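# Move the console lever to CYCLE, nothing else

## Task

Put the lever on the console into its CYCLE position. Every other control on the console must be left as it was, or the task fails. The console is loose on the table, so do not let it lift or tilt noticeably and then fall back. The lever must stay at CYCLE by itself at the end; it does not count if only the robot's grip holds it there.

## Robot and tools

Robot: two FANUC CRX-5iA six-joint arms, named left_arm and right_arm, each with a Robotiq 2F-140 two-finger gripper. The names are labels only and do not mean the left or right of any image. The left_arm base sits at (-0.024, +0.329, 0) m and the right_arm base at (-0.001, -0.339, 0) m, each turned slightly about z.

Scene frame: origin on the table surface midway between the arms. +x points out across the table, +z points up, and left_arm is on the +y side. Reported gripper poses use this frame: a position in metres plus a wxyz quaternion. Reported positions can be a little off, more so when an arm reaches far.

Gripper axes: the fingers point along the gripper's +z and close along its y. The reported position is the spot between the pads when shut. Closed fingertips extend about 33 mm past that spot; fully open, about 9 mm. Closing also pushes the tips roughly 24 mm further out, so keep clearance from surfaces.

execute_actions(actions): actions is a list of actions. Each action is a table of 1 to 15 rows, one row per 1/30 s step; if fewer than 15 rows are given, the final row repeats until 15 steps have run. Each row is a single list of 18 numbers, all in [-1, 1], covering both arms even if one stays still. Order: left dx, dy, dz, rx, ry, rz, left gripper position, force_limit, speed; then the same nine for the right arm. dx to rz are an offset, not a pose: they are measured in that gripper's own axes from its measured pose when the action began (for a call's first action, the last pose a result reported). Every row is relative to that same starting pose, not to the previous row. Scale: 1.0 equals 0.6 m for dx, dy, dz and 180 degrees for rotation; rx, ry, rz form one rotation vector. Each step the controller limits the command to within 70 mm and 16 degrees of the current pose, so a large offset may need several actions. Gripper numbers are absolute settings: position +1 is fully open (140 mm), about -0.8 is where the pads touch, and -1 closes until blocked. force_limit: -1 about 14 N, 0 about 60 N, +1 about 107 N. speed: -1 about 30 mm/s, 0 about 140, +1 about 250. A 0 in these slots is a real command, so to keep a gripper unchanged, resend its previous three values. An empty actions list just returns the current state and images.

move(target, speed, stop_force, blocking): target is one 18-number row laid out as above; the pose part is an offset in each gripper's axes from the pose in the latest result that shows one, same scale. Each gripper travels straight toward its goal and both paths finish together, taking 0.5 to 10 s (cut off at 10 s). speed is the top path speed in m/s, 0.002 to 0.5, default 0.25; rotation is capped at twice that in rad/s. Paths ignore obstacles and the other arm. stop_force (N, 20 to 80, one value for both arms) ends an arm's path when push against its motion rises by that much for two steps; that arm then backs off two steps and holds. Use it only with slow moves and no gripper rotation, not in the first 0.2 s of a scene, and not when pulling away from something being pressed. An arm whose offset is under 1.5 mm and 0.5 degrees counts as still and never triggers it. blocking=false returns after 0.5 s while motion continues; it cannot be combined with stop_force, and other motion calls are refused until a result shows the move ended (use wait(0) or stop). The result adds a move line: done, off_target, moving, held, fault or contact per arm, plus limits=paced (pose clipped) or limits=held (steps blocked, after which motion can jump fast), and each gripper's remaining distance.

wait(seconds): 0 to 10; arms keep their last command; returns early if a running move finishes. stop(): brakes a running move; the fingers carry on. zoom_image(camera, region): camera is cam_head_left, cam_head_right, cam_left_wrist or cam_right_wrist (all 504x504); region is [x0, y0, x1, y1] in pixels, top-left origin, at most 504 by 504. read_manual(section): only "licences". finished_scene(scene): ends that scene for good; do it only once the lever rests at CYCLE on its own.

Result lines: the state line lists each arm's position and quaternion. Hand target shows where the controller is steering each gripper. pose unreachable means the clearance check altered or blocked a command. object_status: 0 moving, 1 blocked while opening, 2 blocked while closing (a grip), 3 reached the setting or pads touching. position_measured runs from 3 (open) to 230 (pads touching). Step readings list positions at some steps; HELD marks held-back steps. MOTOR HOT warns of heating; OVER-TEMPERATURE FAULT means brakes engaged. To squeeze harder during a grip, raise force_limit and switch position between -1 and -0.98.

Avoid: joint torque over 145 N m (first three joints) or 36.4 N m (wrist joints), or any outside force of 150 N, which stops that arm for 10 s. Arms are stiff, so aim only slightly past a firm contact. Keep the arms from striking each other. Do not knock anything off the table, do not disturb the other controls, and push the lever gently so the loose console neither slides off, lifts nor tips.

Each tool is called after "Emit:" as name(argument=value, ...) on one line, values as JSON.

## Session

Emit:
execute_actions(actions=[])

Scene clock: 0.00 s.
left_arm: end_effector_position=(+0.7674, +0.5003, +0.2741) position_measured=3 object_status=3 end_effector_quat_wxyz=(+0.106, +0.825, -0.436, +0.342) | right_arm: end_effector_position=(+0.2266, -0.6782, +0.2461) position_measured=3 object_status=3 end_effector_quat_wxyz=(-0.053, +0.704, -0.648, -0.286)
Joint positions: left_arm=[ 0.83   0.707  0.603  0.737 -1.394 -0.146] | right_arm=[-0.827  0.41   0.402 -0.118 -2.143  0.797]
Joint velocities: left_arm=[ 0.    -0.002  0.001 -0.001 -0.001  0.   ] | right_arm=[-0.001 -0.001  0.    -0.     0.     0.001]
Hand target (left_arm): +0.767, +0.500, +0.274; +0.106, +0.825, -0.436, +0.342
Hand target (right_arm): +0.227, -0.678, +0.246; -0.053, +0.704, -0.648, -0.286

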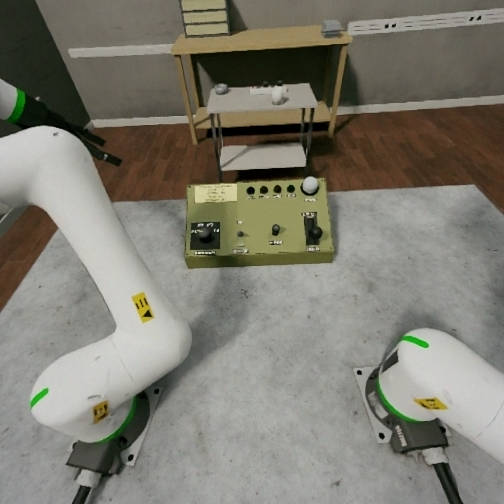

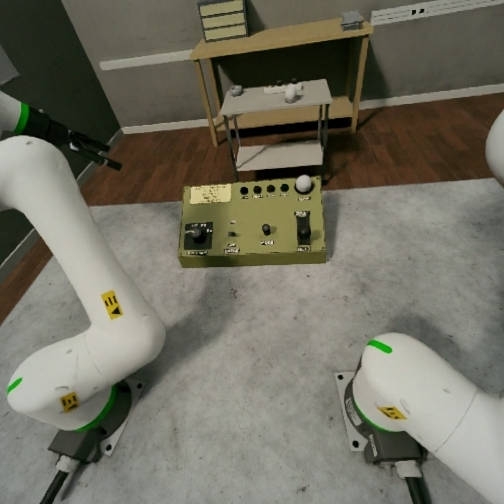

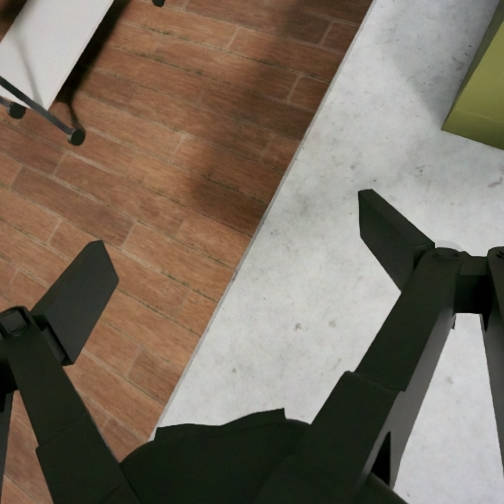

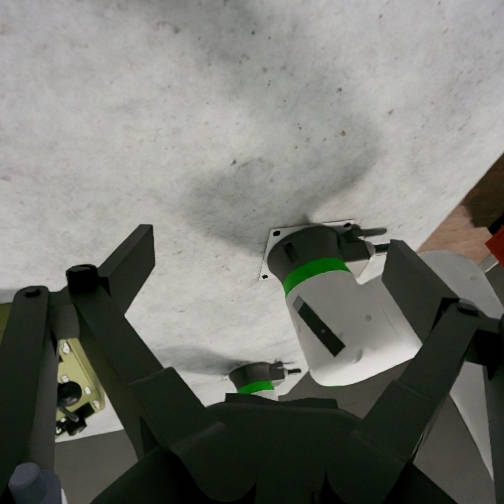

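Emit:
zoom_image(camera="cam_head_left", region=[175, 165, 345, 275])

Emit:
zoom_image(camera="cam_head_right", region=[170, 165, 340, 275])

Emit:
zoom_image(camera="cam_right_wrist", region=[30, 320, 150, 450])

Region (175, 165, 345, 275) of cam_head_left's 504x504 image, scaled by 2.965, with more detail than that image has; it fills the top 326 rows of this view, and the rest is white.

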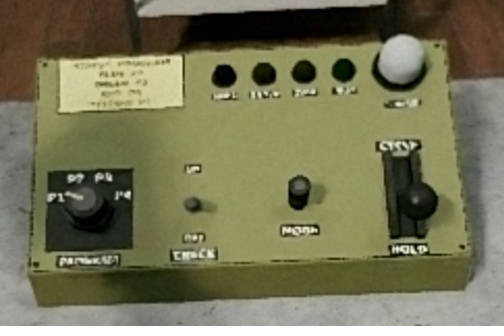

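Region (170, 165, 340, 275) of cam_head_right's 504x504 image, scaled by 2.965, with more detail than that image has; it fills the top 326 rows of this view, and the rest is white.

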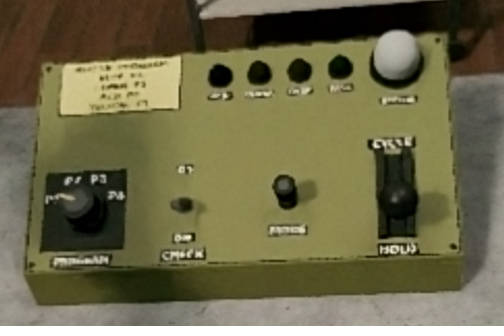

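Region (30, 320, 150, 450) of cam_right_wrist's 504x504 image, scaled by 3.877, with more detail than that image has; it fills the left 465 columns of this view, and the rest is white.

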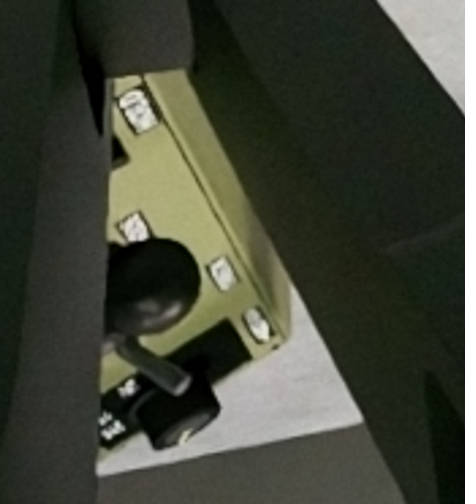

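Emit:
move(target=[0.511,0.546,0.370,-0.163,0.005,0.131,-1,0,0.5,-0.746,-0.369,0.183,0.2155,0.159,-0.002,-1,0,0.5], speed=0.3)

Scene clock: 28.03 s.
left_arm: end_effector_position=(+0.7316, +0.0017, +0.2694) position_measured=233 object_status=3 end_effector_quat_wxyz=(+0.242, +0.664, -0.665, +0.242) | right_arm: end_effector_position=(+0.3979, -0.1991, +0.3008) position_measured=233 object_status=3 end_effector_quat_wxyz=(-0.124, +0.697, -0.696, +0.120)
Joint positions: left_arm=[ 0.196  0.955  1.041  0.701 -1.639  0.053] | right_arm=[ 0.798 -0.356 -0.28   0.264 -1.42  -0.886]
Joint velocities: left_arm=[-0.001  0.003  0.008 -0.001 -0.003  0.003] | right_arm=[ 0.004  0.    -0.002  0.004  0.    -0.004]
Hand target (left_arm): +0.732, +0.002, +0.269; +0.242, +0.664, -0.665, +0.242
Hand target (right_arm): +0.398, -0.199, +0.301; -0.124, +0.697, -0.696, +0.120
Off the commanded pose (left_arm): 0.001 m, 0 deg.
Off the commanded pose (right_arm): 0.003 m, 0 deg.
move: done; limits=paced
camera_calibration (this result's frames):
cam_left_wrist: T_world_to_cam=[[-0.978401, 0.188865, -0.0840386, 0.725995], [0.202657, 0.956524, -0.209741, -0.0959164], [0.0407723, -0.222242, -0.974139, 0.41926], [0, 0, 0, 1]] pos_world=[0.712658, 0.0478086, 0.449311]
cam_right_wrist: T_world_to_cam=[[-0.922802, -0.0510555, -0.381877, 0.486185], [-0.197614, 0.91359, 0.355389, 0.158375], [0.330735, 0.403418, -0.853152, 0.404483], [0, 0, 0, 1]] pos_world=[0.346173, -0.283043, 0.474464]

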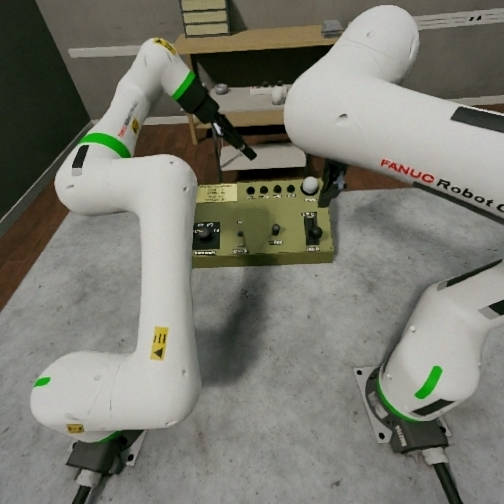

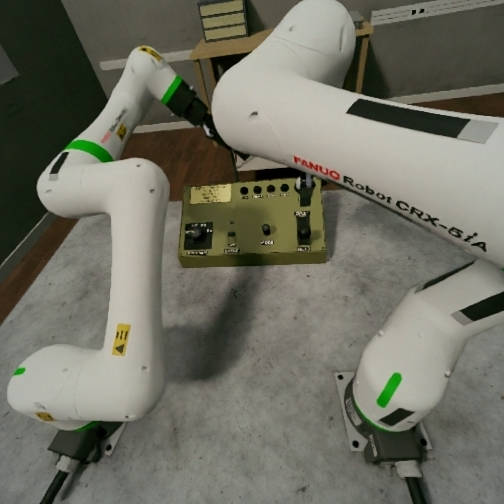

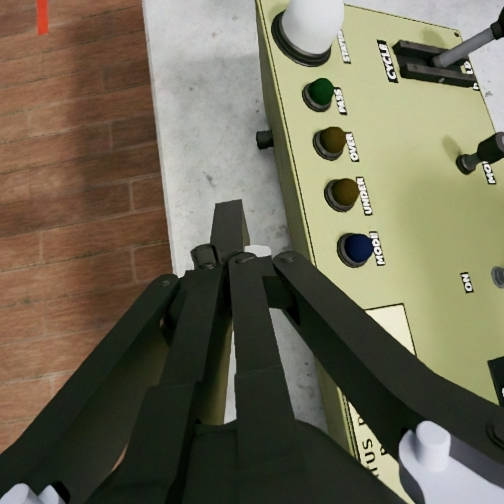

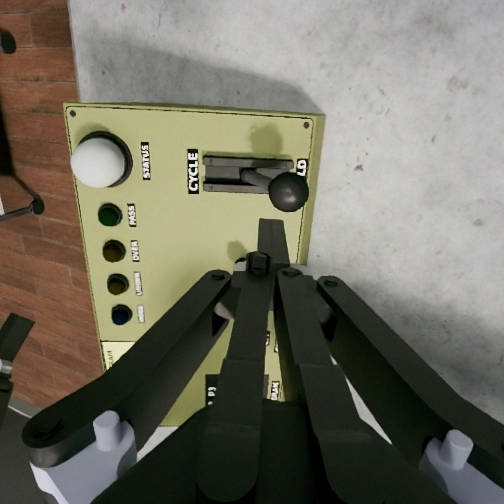

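Emit:
move(target=[0,0,0.17,0,0,0,-1,0,0.5,0,0.108,0.242,0,0,0,-1,0,0.5], speed=0.15)

Scene clock: 37.03 s.
left_arm: end_effector_position=(+0.7318, -0.0638, +0.1913) position_measured=233 object_status=3 end_effector_quat_wxyz=(+0.242, +0.664, -0.665, +0.242) | right_arm: end_effector_position=(+0.3863, -0.1991, +0.1422) position_measured=233 object_status=3 end_effector_quat_wxyz=(-0.124, +0.696, -0.696, +0.120)
Joint positions: left_arm=[ 0.11   0.938  0.829  0.704 -1.434 -0.007] | right_arm=[ 0.825 -0.374 -0.673  0.306 -1.067 -1.025]
Joint velocities: left_arm=[-0.001 -0.001  0.001 -0.     0.001 -0.   ] | right_arm=[ 0.     0.001 -0.002  0.001  0.004 -0.001]
Hand target (left_arm): +0.732, -0.064, +0.191; +0.242, +0.664, -0.665, +0.242
Hand target (right_arm): +0.386, -0.199, +0.142; -0.124, +0.696, -0.696, +0.120
Off the commanded pose (left_arm): 0.000 m, 0 deg.
Off the commanded pose (right_arm): 0.001 m, 0 deg.
move: done
camera_calibration (this result's frames):
cam_left_wrist: T_world_to_cam=[[-0.978484, 0.188489, -0.08391, 0.732034], [0.202269, 0.956563, -0.20994, -0.0493821], [0.0406938, -0.222395, -0.974107, 0.328637], [0, 0, 0, 1]] pos_world=[0.712899, -0.0176558, 0.371185]
cam_right_wrist: T_world_to_cam=[[-0.922918, -0.0504701, -0.381674, 0.415106], [-0.196986, 0.913679, 0.355509, 0.212101], [0.330785, 0.40329, -0.853193, 0.272995], [0, 0, 0, 1]] pos_world=[0.334587, -0.282938, 0.315949]

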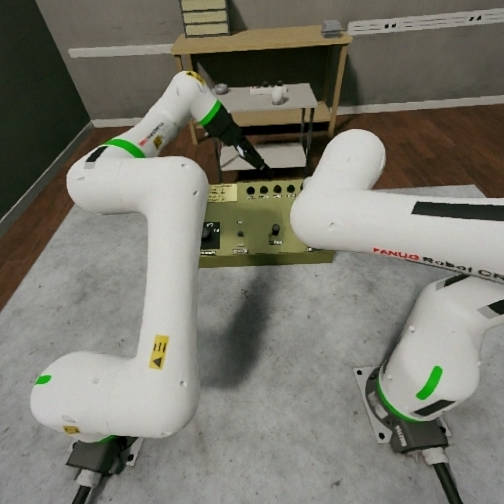

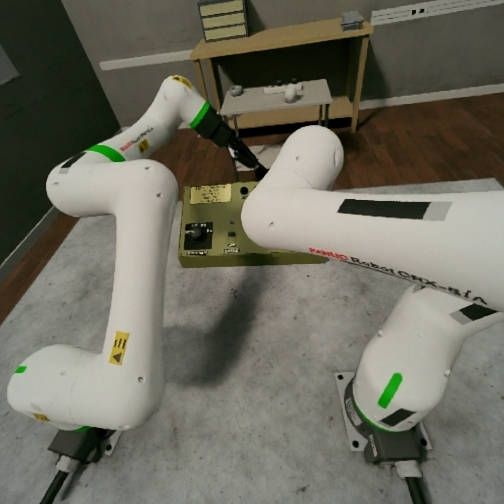

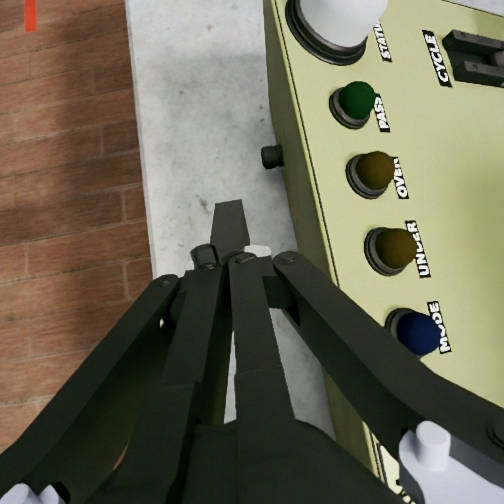

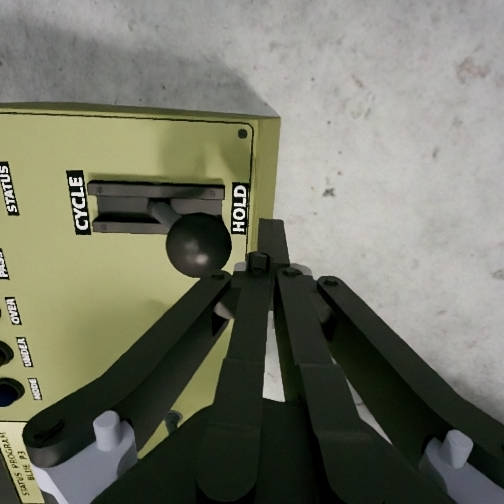

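Emit:
move(target=[-0.016,0.062,0.019,0,0,0,-1,0,0.5,0,-0.03,0,0,0,0,-1,0,0.5], speed=0.05)

Scene clock: 44.70 s.
left_arm: end_effector_position=(+0.6947, -0.0639, +0.1764) position_measured=233 object_status=3 end_effector_quat_wxyz=(+0.243, +0.664, -0.665, +0.242) | right_arm: end_effector_position=(+0.4032, -0.1990, +0.1484) position_measured=233 object_status=3 end_effector_quat_wxyz=(-0.124, +0.696, -0.696, +0.120)
Joint positions: left_arm=[ 0.103  0.796  0.548  0.722 -1.325 -0.095] | right_arm=[ 0.78  -0.331 -0.627  0.296 -1.057 -0.977]
Joint velocities: left_arm=[ 0.    -0.004 -0.007  0.001  0.004 -0.003] | right_arm=[-0.     0.001  0.001  0.     0.001  0.002]
Hand target (left_arm): +0.695, -0.064, +0.176; +0.243, +0.664, -0.665, +0.242
Hand target (right_arm): +0.403, -0.199, +0.148; -0.124, +0.696, -0.696, +0.120
Off the commanded pose (left_arm): 0.000 m, 0 deg.
Off the commanded pose (right_arm): 0.000 m, 0 deg.
move: done
camera_calibration (this result's frames):
cam_left_wrist: T_world_to_cam=[[-0.978533, 0.188259, -0.0838503, 0.694548], [0.202038, 0.956578, -0.210092, -0.0447677], [0.0406577, -0.222523, -0.974079, 0.315635], [0, 0, 0, 1]] pos_world=[0.67585, -0.0176951, 0.356286]
cam_right_wrist: T_world_to_cam=[[-0.922895, -0.0504228, -0.381736, 0.433057], [-0.19698, 0.913668, 0.35554, 0.213183], [0.330853, 0.403321, -0.853152, 0.272579], [0, 0, 0, 1]] pos_world=[0.351475, -0.282879, 0.322069]

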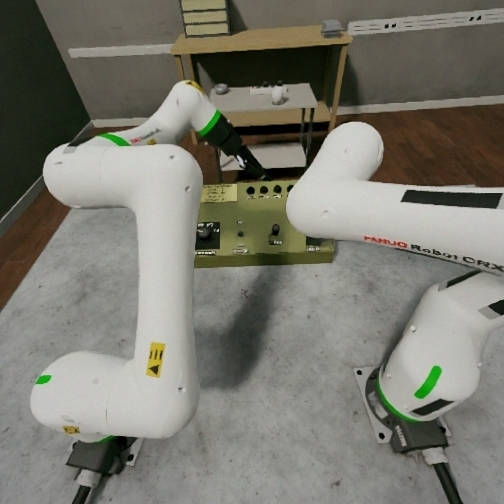

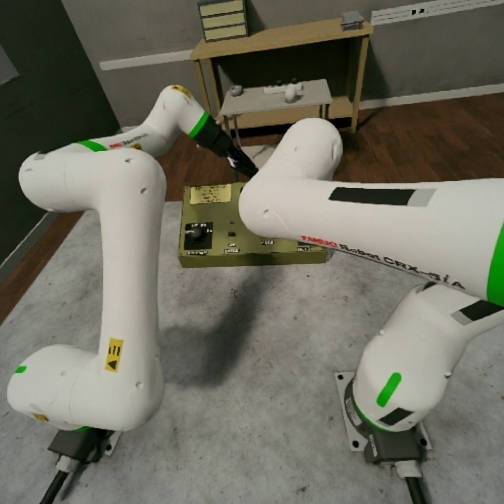

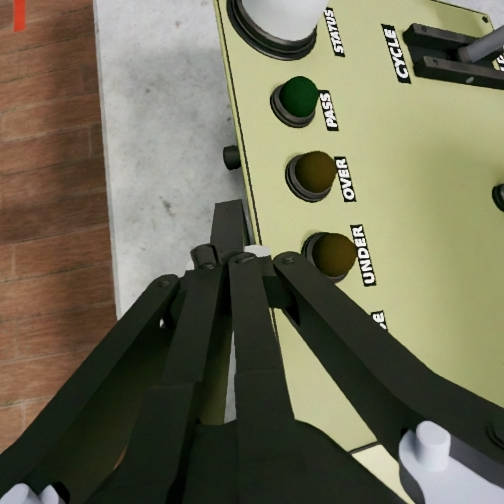

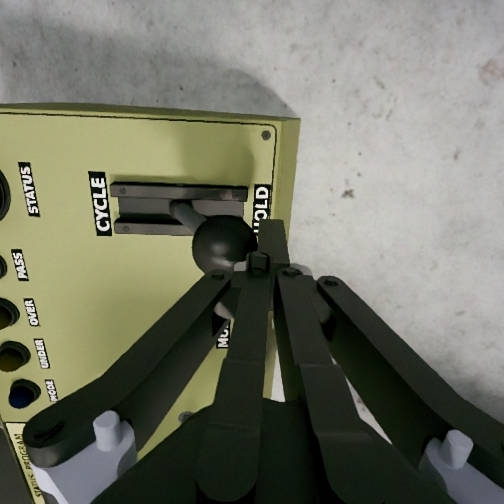

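Emit:
move(target=[0,0.003,0,0,0,0,-1,0,0.5,0,-0.08,-0.03,0,0,0,-1,0,0.5], speed=0.03, stop_force=60)

Scene clock: 48.20 s.
left_arm: end_effector_position=(+0.6929, -0.0639, +0.1764) position_measured=233 object_status=3 end_effector_quat_wxyz=(+0.243, +0.664, -0.665, +0.242) | right_arm: end_effector_position=(+0.4422, -0.1989, +0.1816) position_measured=233 object_status=3 end_effector_quat_wxyz=(-0.124, +0.696, -0.696, +0.120)
Joint positions: left_arm=[ 0.103  0.791  0.538  0.723 -1.322 -0.097] | right_arm=[ 0.692 -0.245 -0.477  0.266 -1.094 -0.864]
Joint velocities: left_arm=[-0.  0.  0. -0. -0. -0.] | right_arm=[ 0.     0.003  0.003 -0.001 -0.001  0.001]
Hand target (left_arm): +0.693, -0.064, +0.176; +0.243, +0.664, -0.665, +0.242
Hand target (right_arm): +0.442, -0.199, +0.182; -0.124, +0.696, -0.696, +0.120
Off the commanded pose (left_arm): 0.000 m, 0 deg.
Off the commanded pose (right_arm): 0.000 m, 0 deg.
move: done
camera_calibration (this result's frames):
cam_left_wrist: T_world_to_cam=[[-0.978535, 0.188251, -0.0838505, 0.692792], [0.20203, 0.956579, -0.210097, -0.0443955], [0.0406587, -0.222527, -0.974078, 0.315705], [0, 0, 0, 1]] pos_world=[0.674054, -0.0176981, 0.356285]
cam_right_wrist: T_world_to_cam=[[-0.922802, -0.0504589, -0.381957, 0.481756], [-0.197116, 0.913643, 0.355531, 0.20898], [0.331033, 0.403374, -0.853057, 0.287914], [0, 0, 0, 1]] pos_world=[0.39045, -0.282761, 0.355319]

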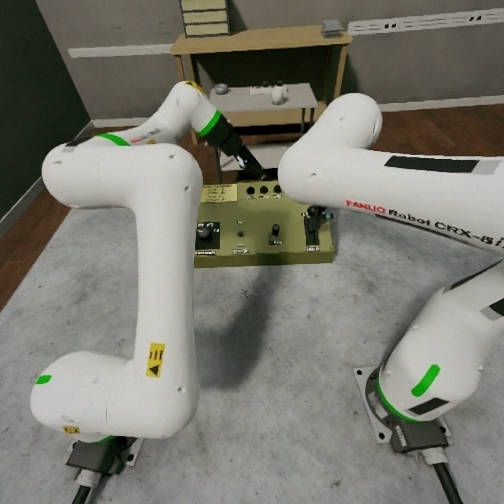

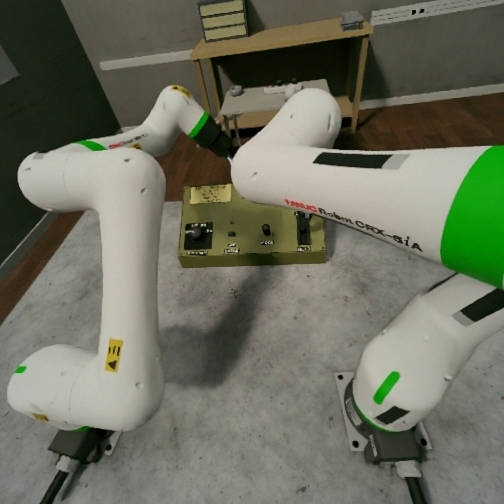

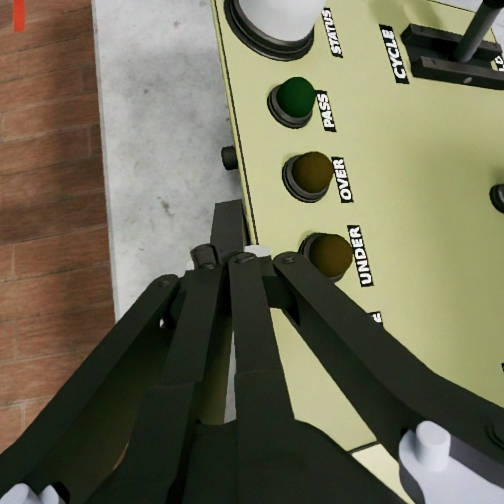

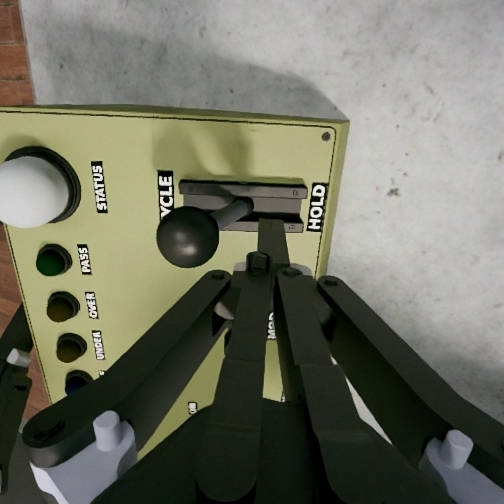

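Snapped over. Back the left arm off.

Emit:
move(target=[0,-0.03,0,0,0,0,-1,0,0.5,0,0.02,-0.03,0,0,0,-1,0,0.5], speed=0.1)

Scene clock: 50.67 s.
left_arm: end_effector_position=(+0.7109, -0.0638, +0.1764) position_measured=233 object_status=3 end_effector_quat_wxyz=(+0.243, +0.664, -0.665, +0.242) | right_arm: end_effector_position=(+0.4249, -0.1989, +0.1944) position_measured=233 object_status=3 end_effector_quat_wxyz=(-0.124, +0.696, -0.696, +0.120)
Joint positions: left_arm=[ 0.106  0.851  0.642  0.716 -1.356 -0.07 ] | right_arm=[ 0.73  -0.294 -0.485  0.27  -1.144 -0.892]
Joint velocities: left_arm=[ 0.     0.004  0.009 -0.001 -0.005  0.003] | right_arm=[ 0.004 -0.004 -0.001  0.001 -0.    -0.001]
Hand target (left_arm): +0.711, -0.064, +0.176; +0.243, +0.664, -0.665, +0.242
Hand target (right_arm): +0.425, -0.199, +0.194; -0.124, +0.696, -0.696, +0.120
Off the commanded pose (left_arm): 0.000 m, 0 deg.
Off the commanded pose (right_arm): 0.000 m, 0 deg.
move: done
camera_calibration (this result's frames):
cam_left_wrist: T_world_to_cam=[[-0.97852, 0.188296, -0.0839211, 0.710309], [0.202089, 0.956574, -0.210062, -0.0480953], [0.0407228, -0.22251, -0.97408, 0.314958], [0, 0, 0, 1]] pos_world=[0.691946, -0.0176607, 0.356301]
cam_right_wrist: T_world_to_cam=[[-0.922836, -0.0505476, -0.381862, 0.470584], [-0.197158, 0.913635, 0.355528, 0.201113], [0.330911, 0.403381, -0.853101, 0.304641], [0, 0, 0, 1]] pos_world=[0.373114, -0.282844, 0.368086]

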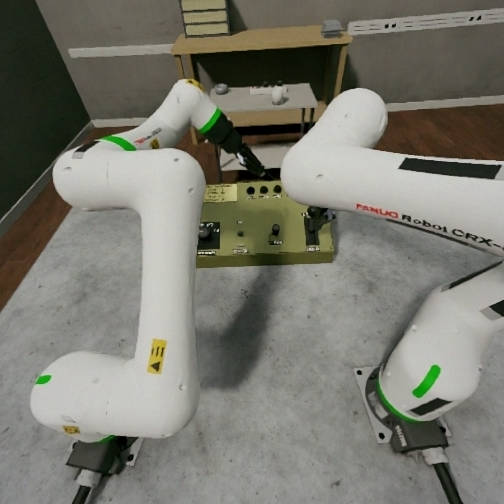

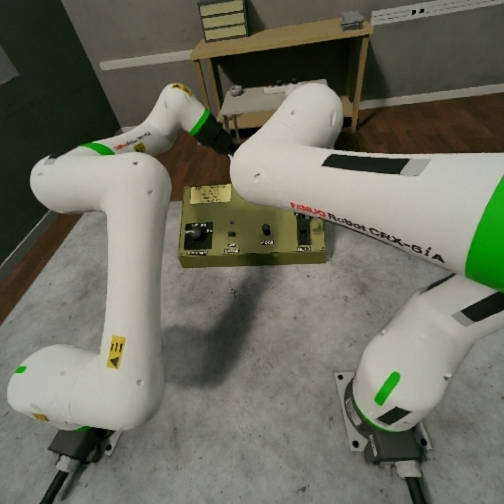

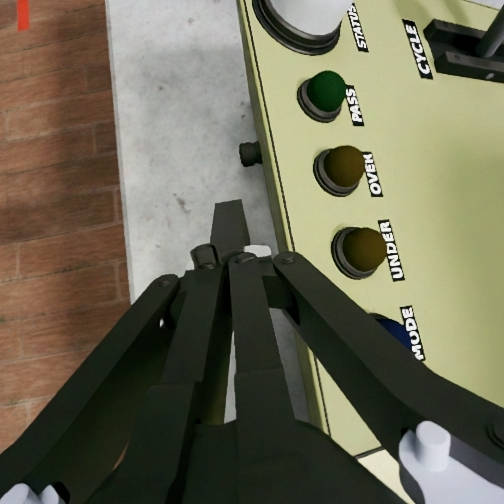

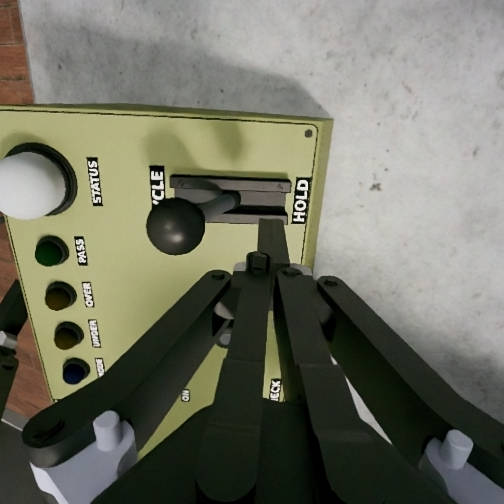

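Emit:
finished_scene(scene=1)

The scene is finished: the task was done.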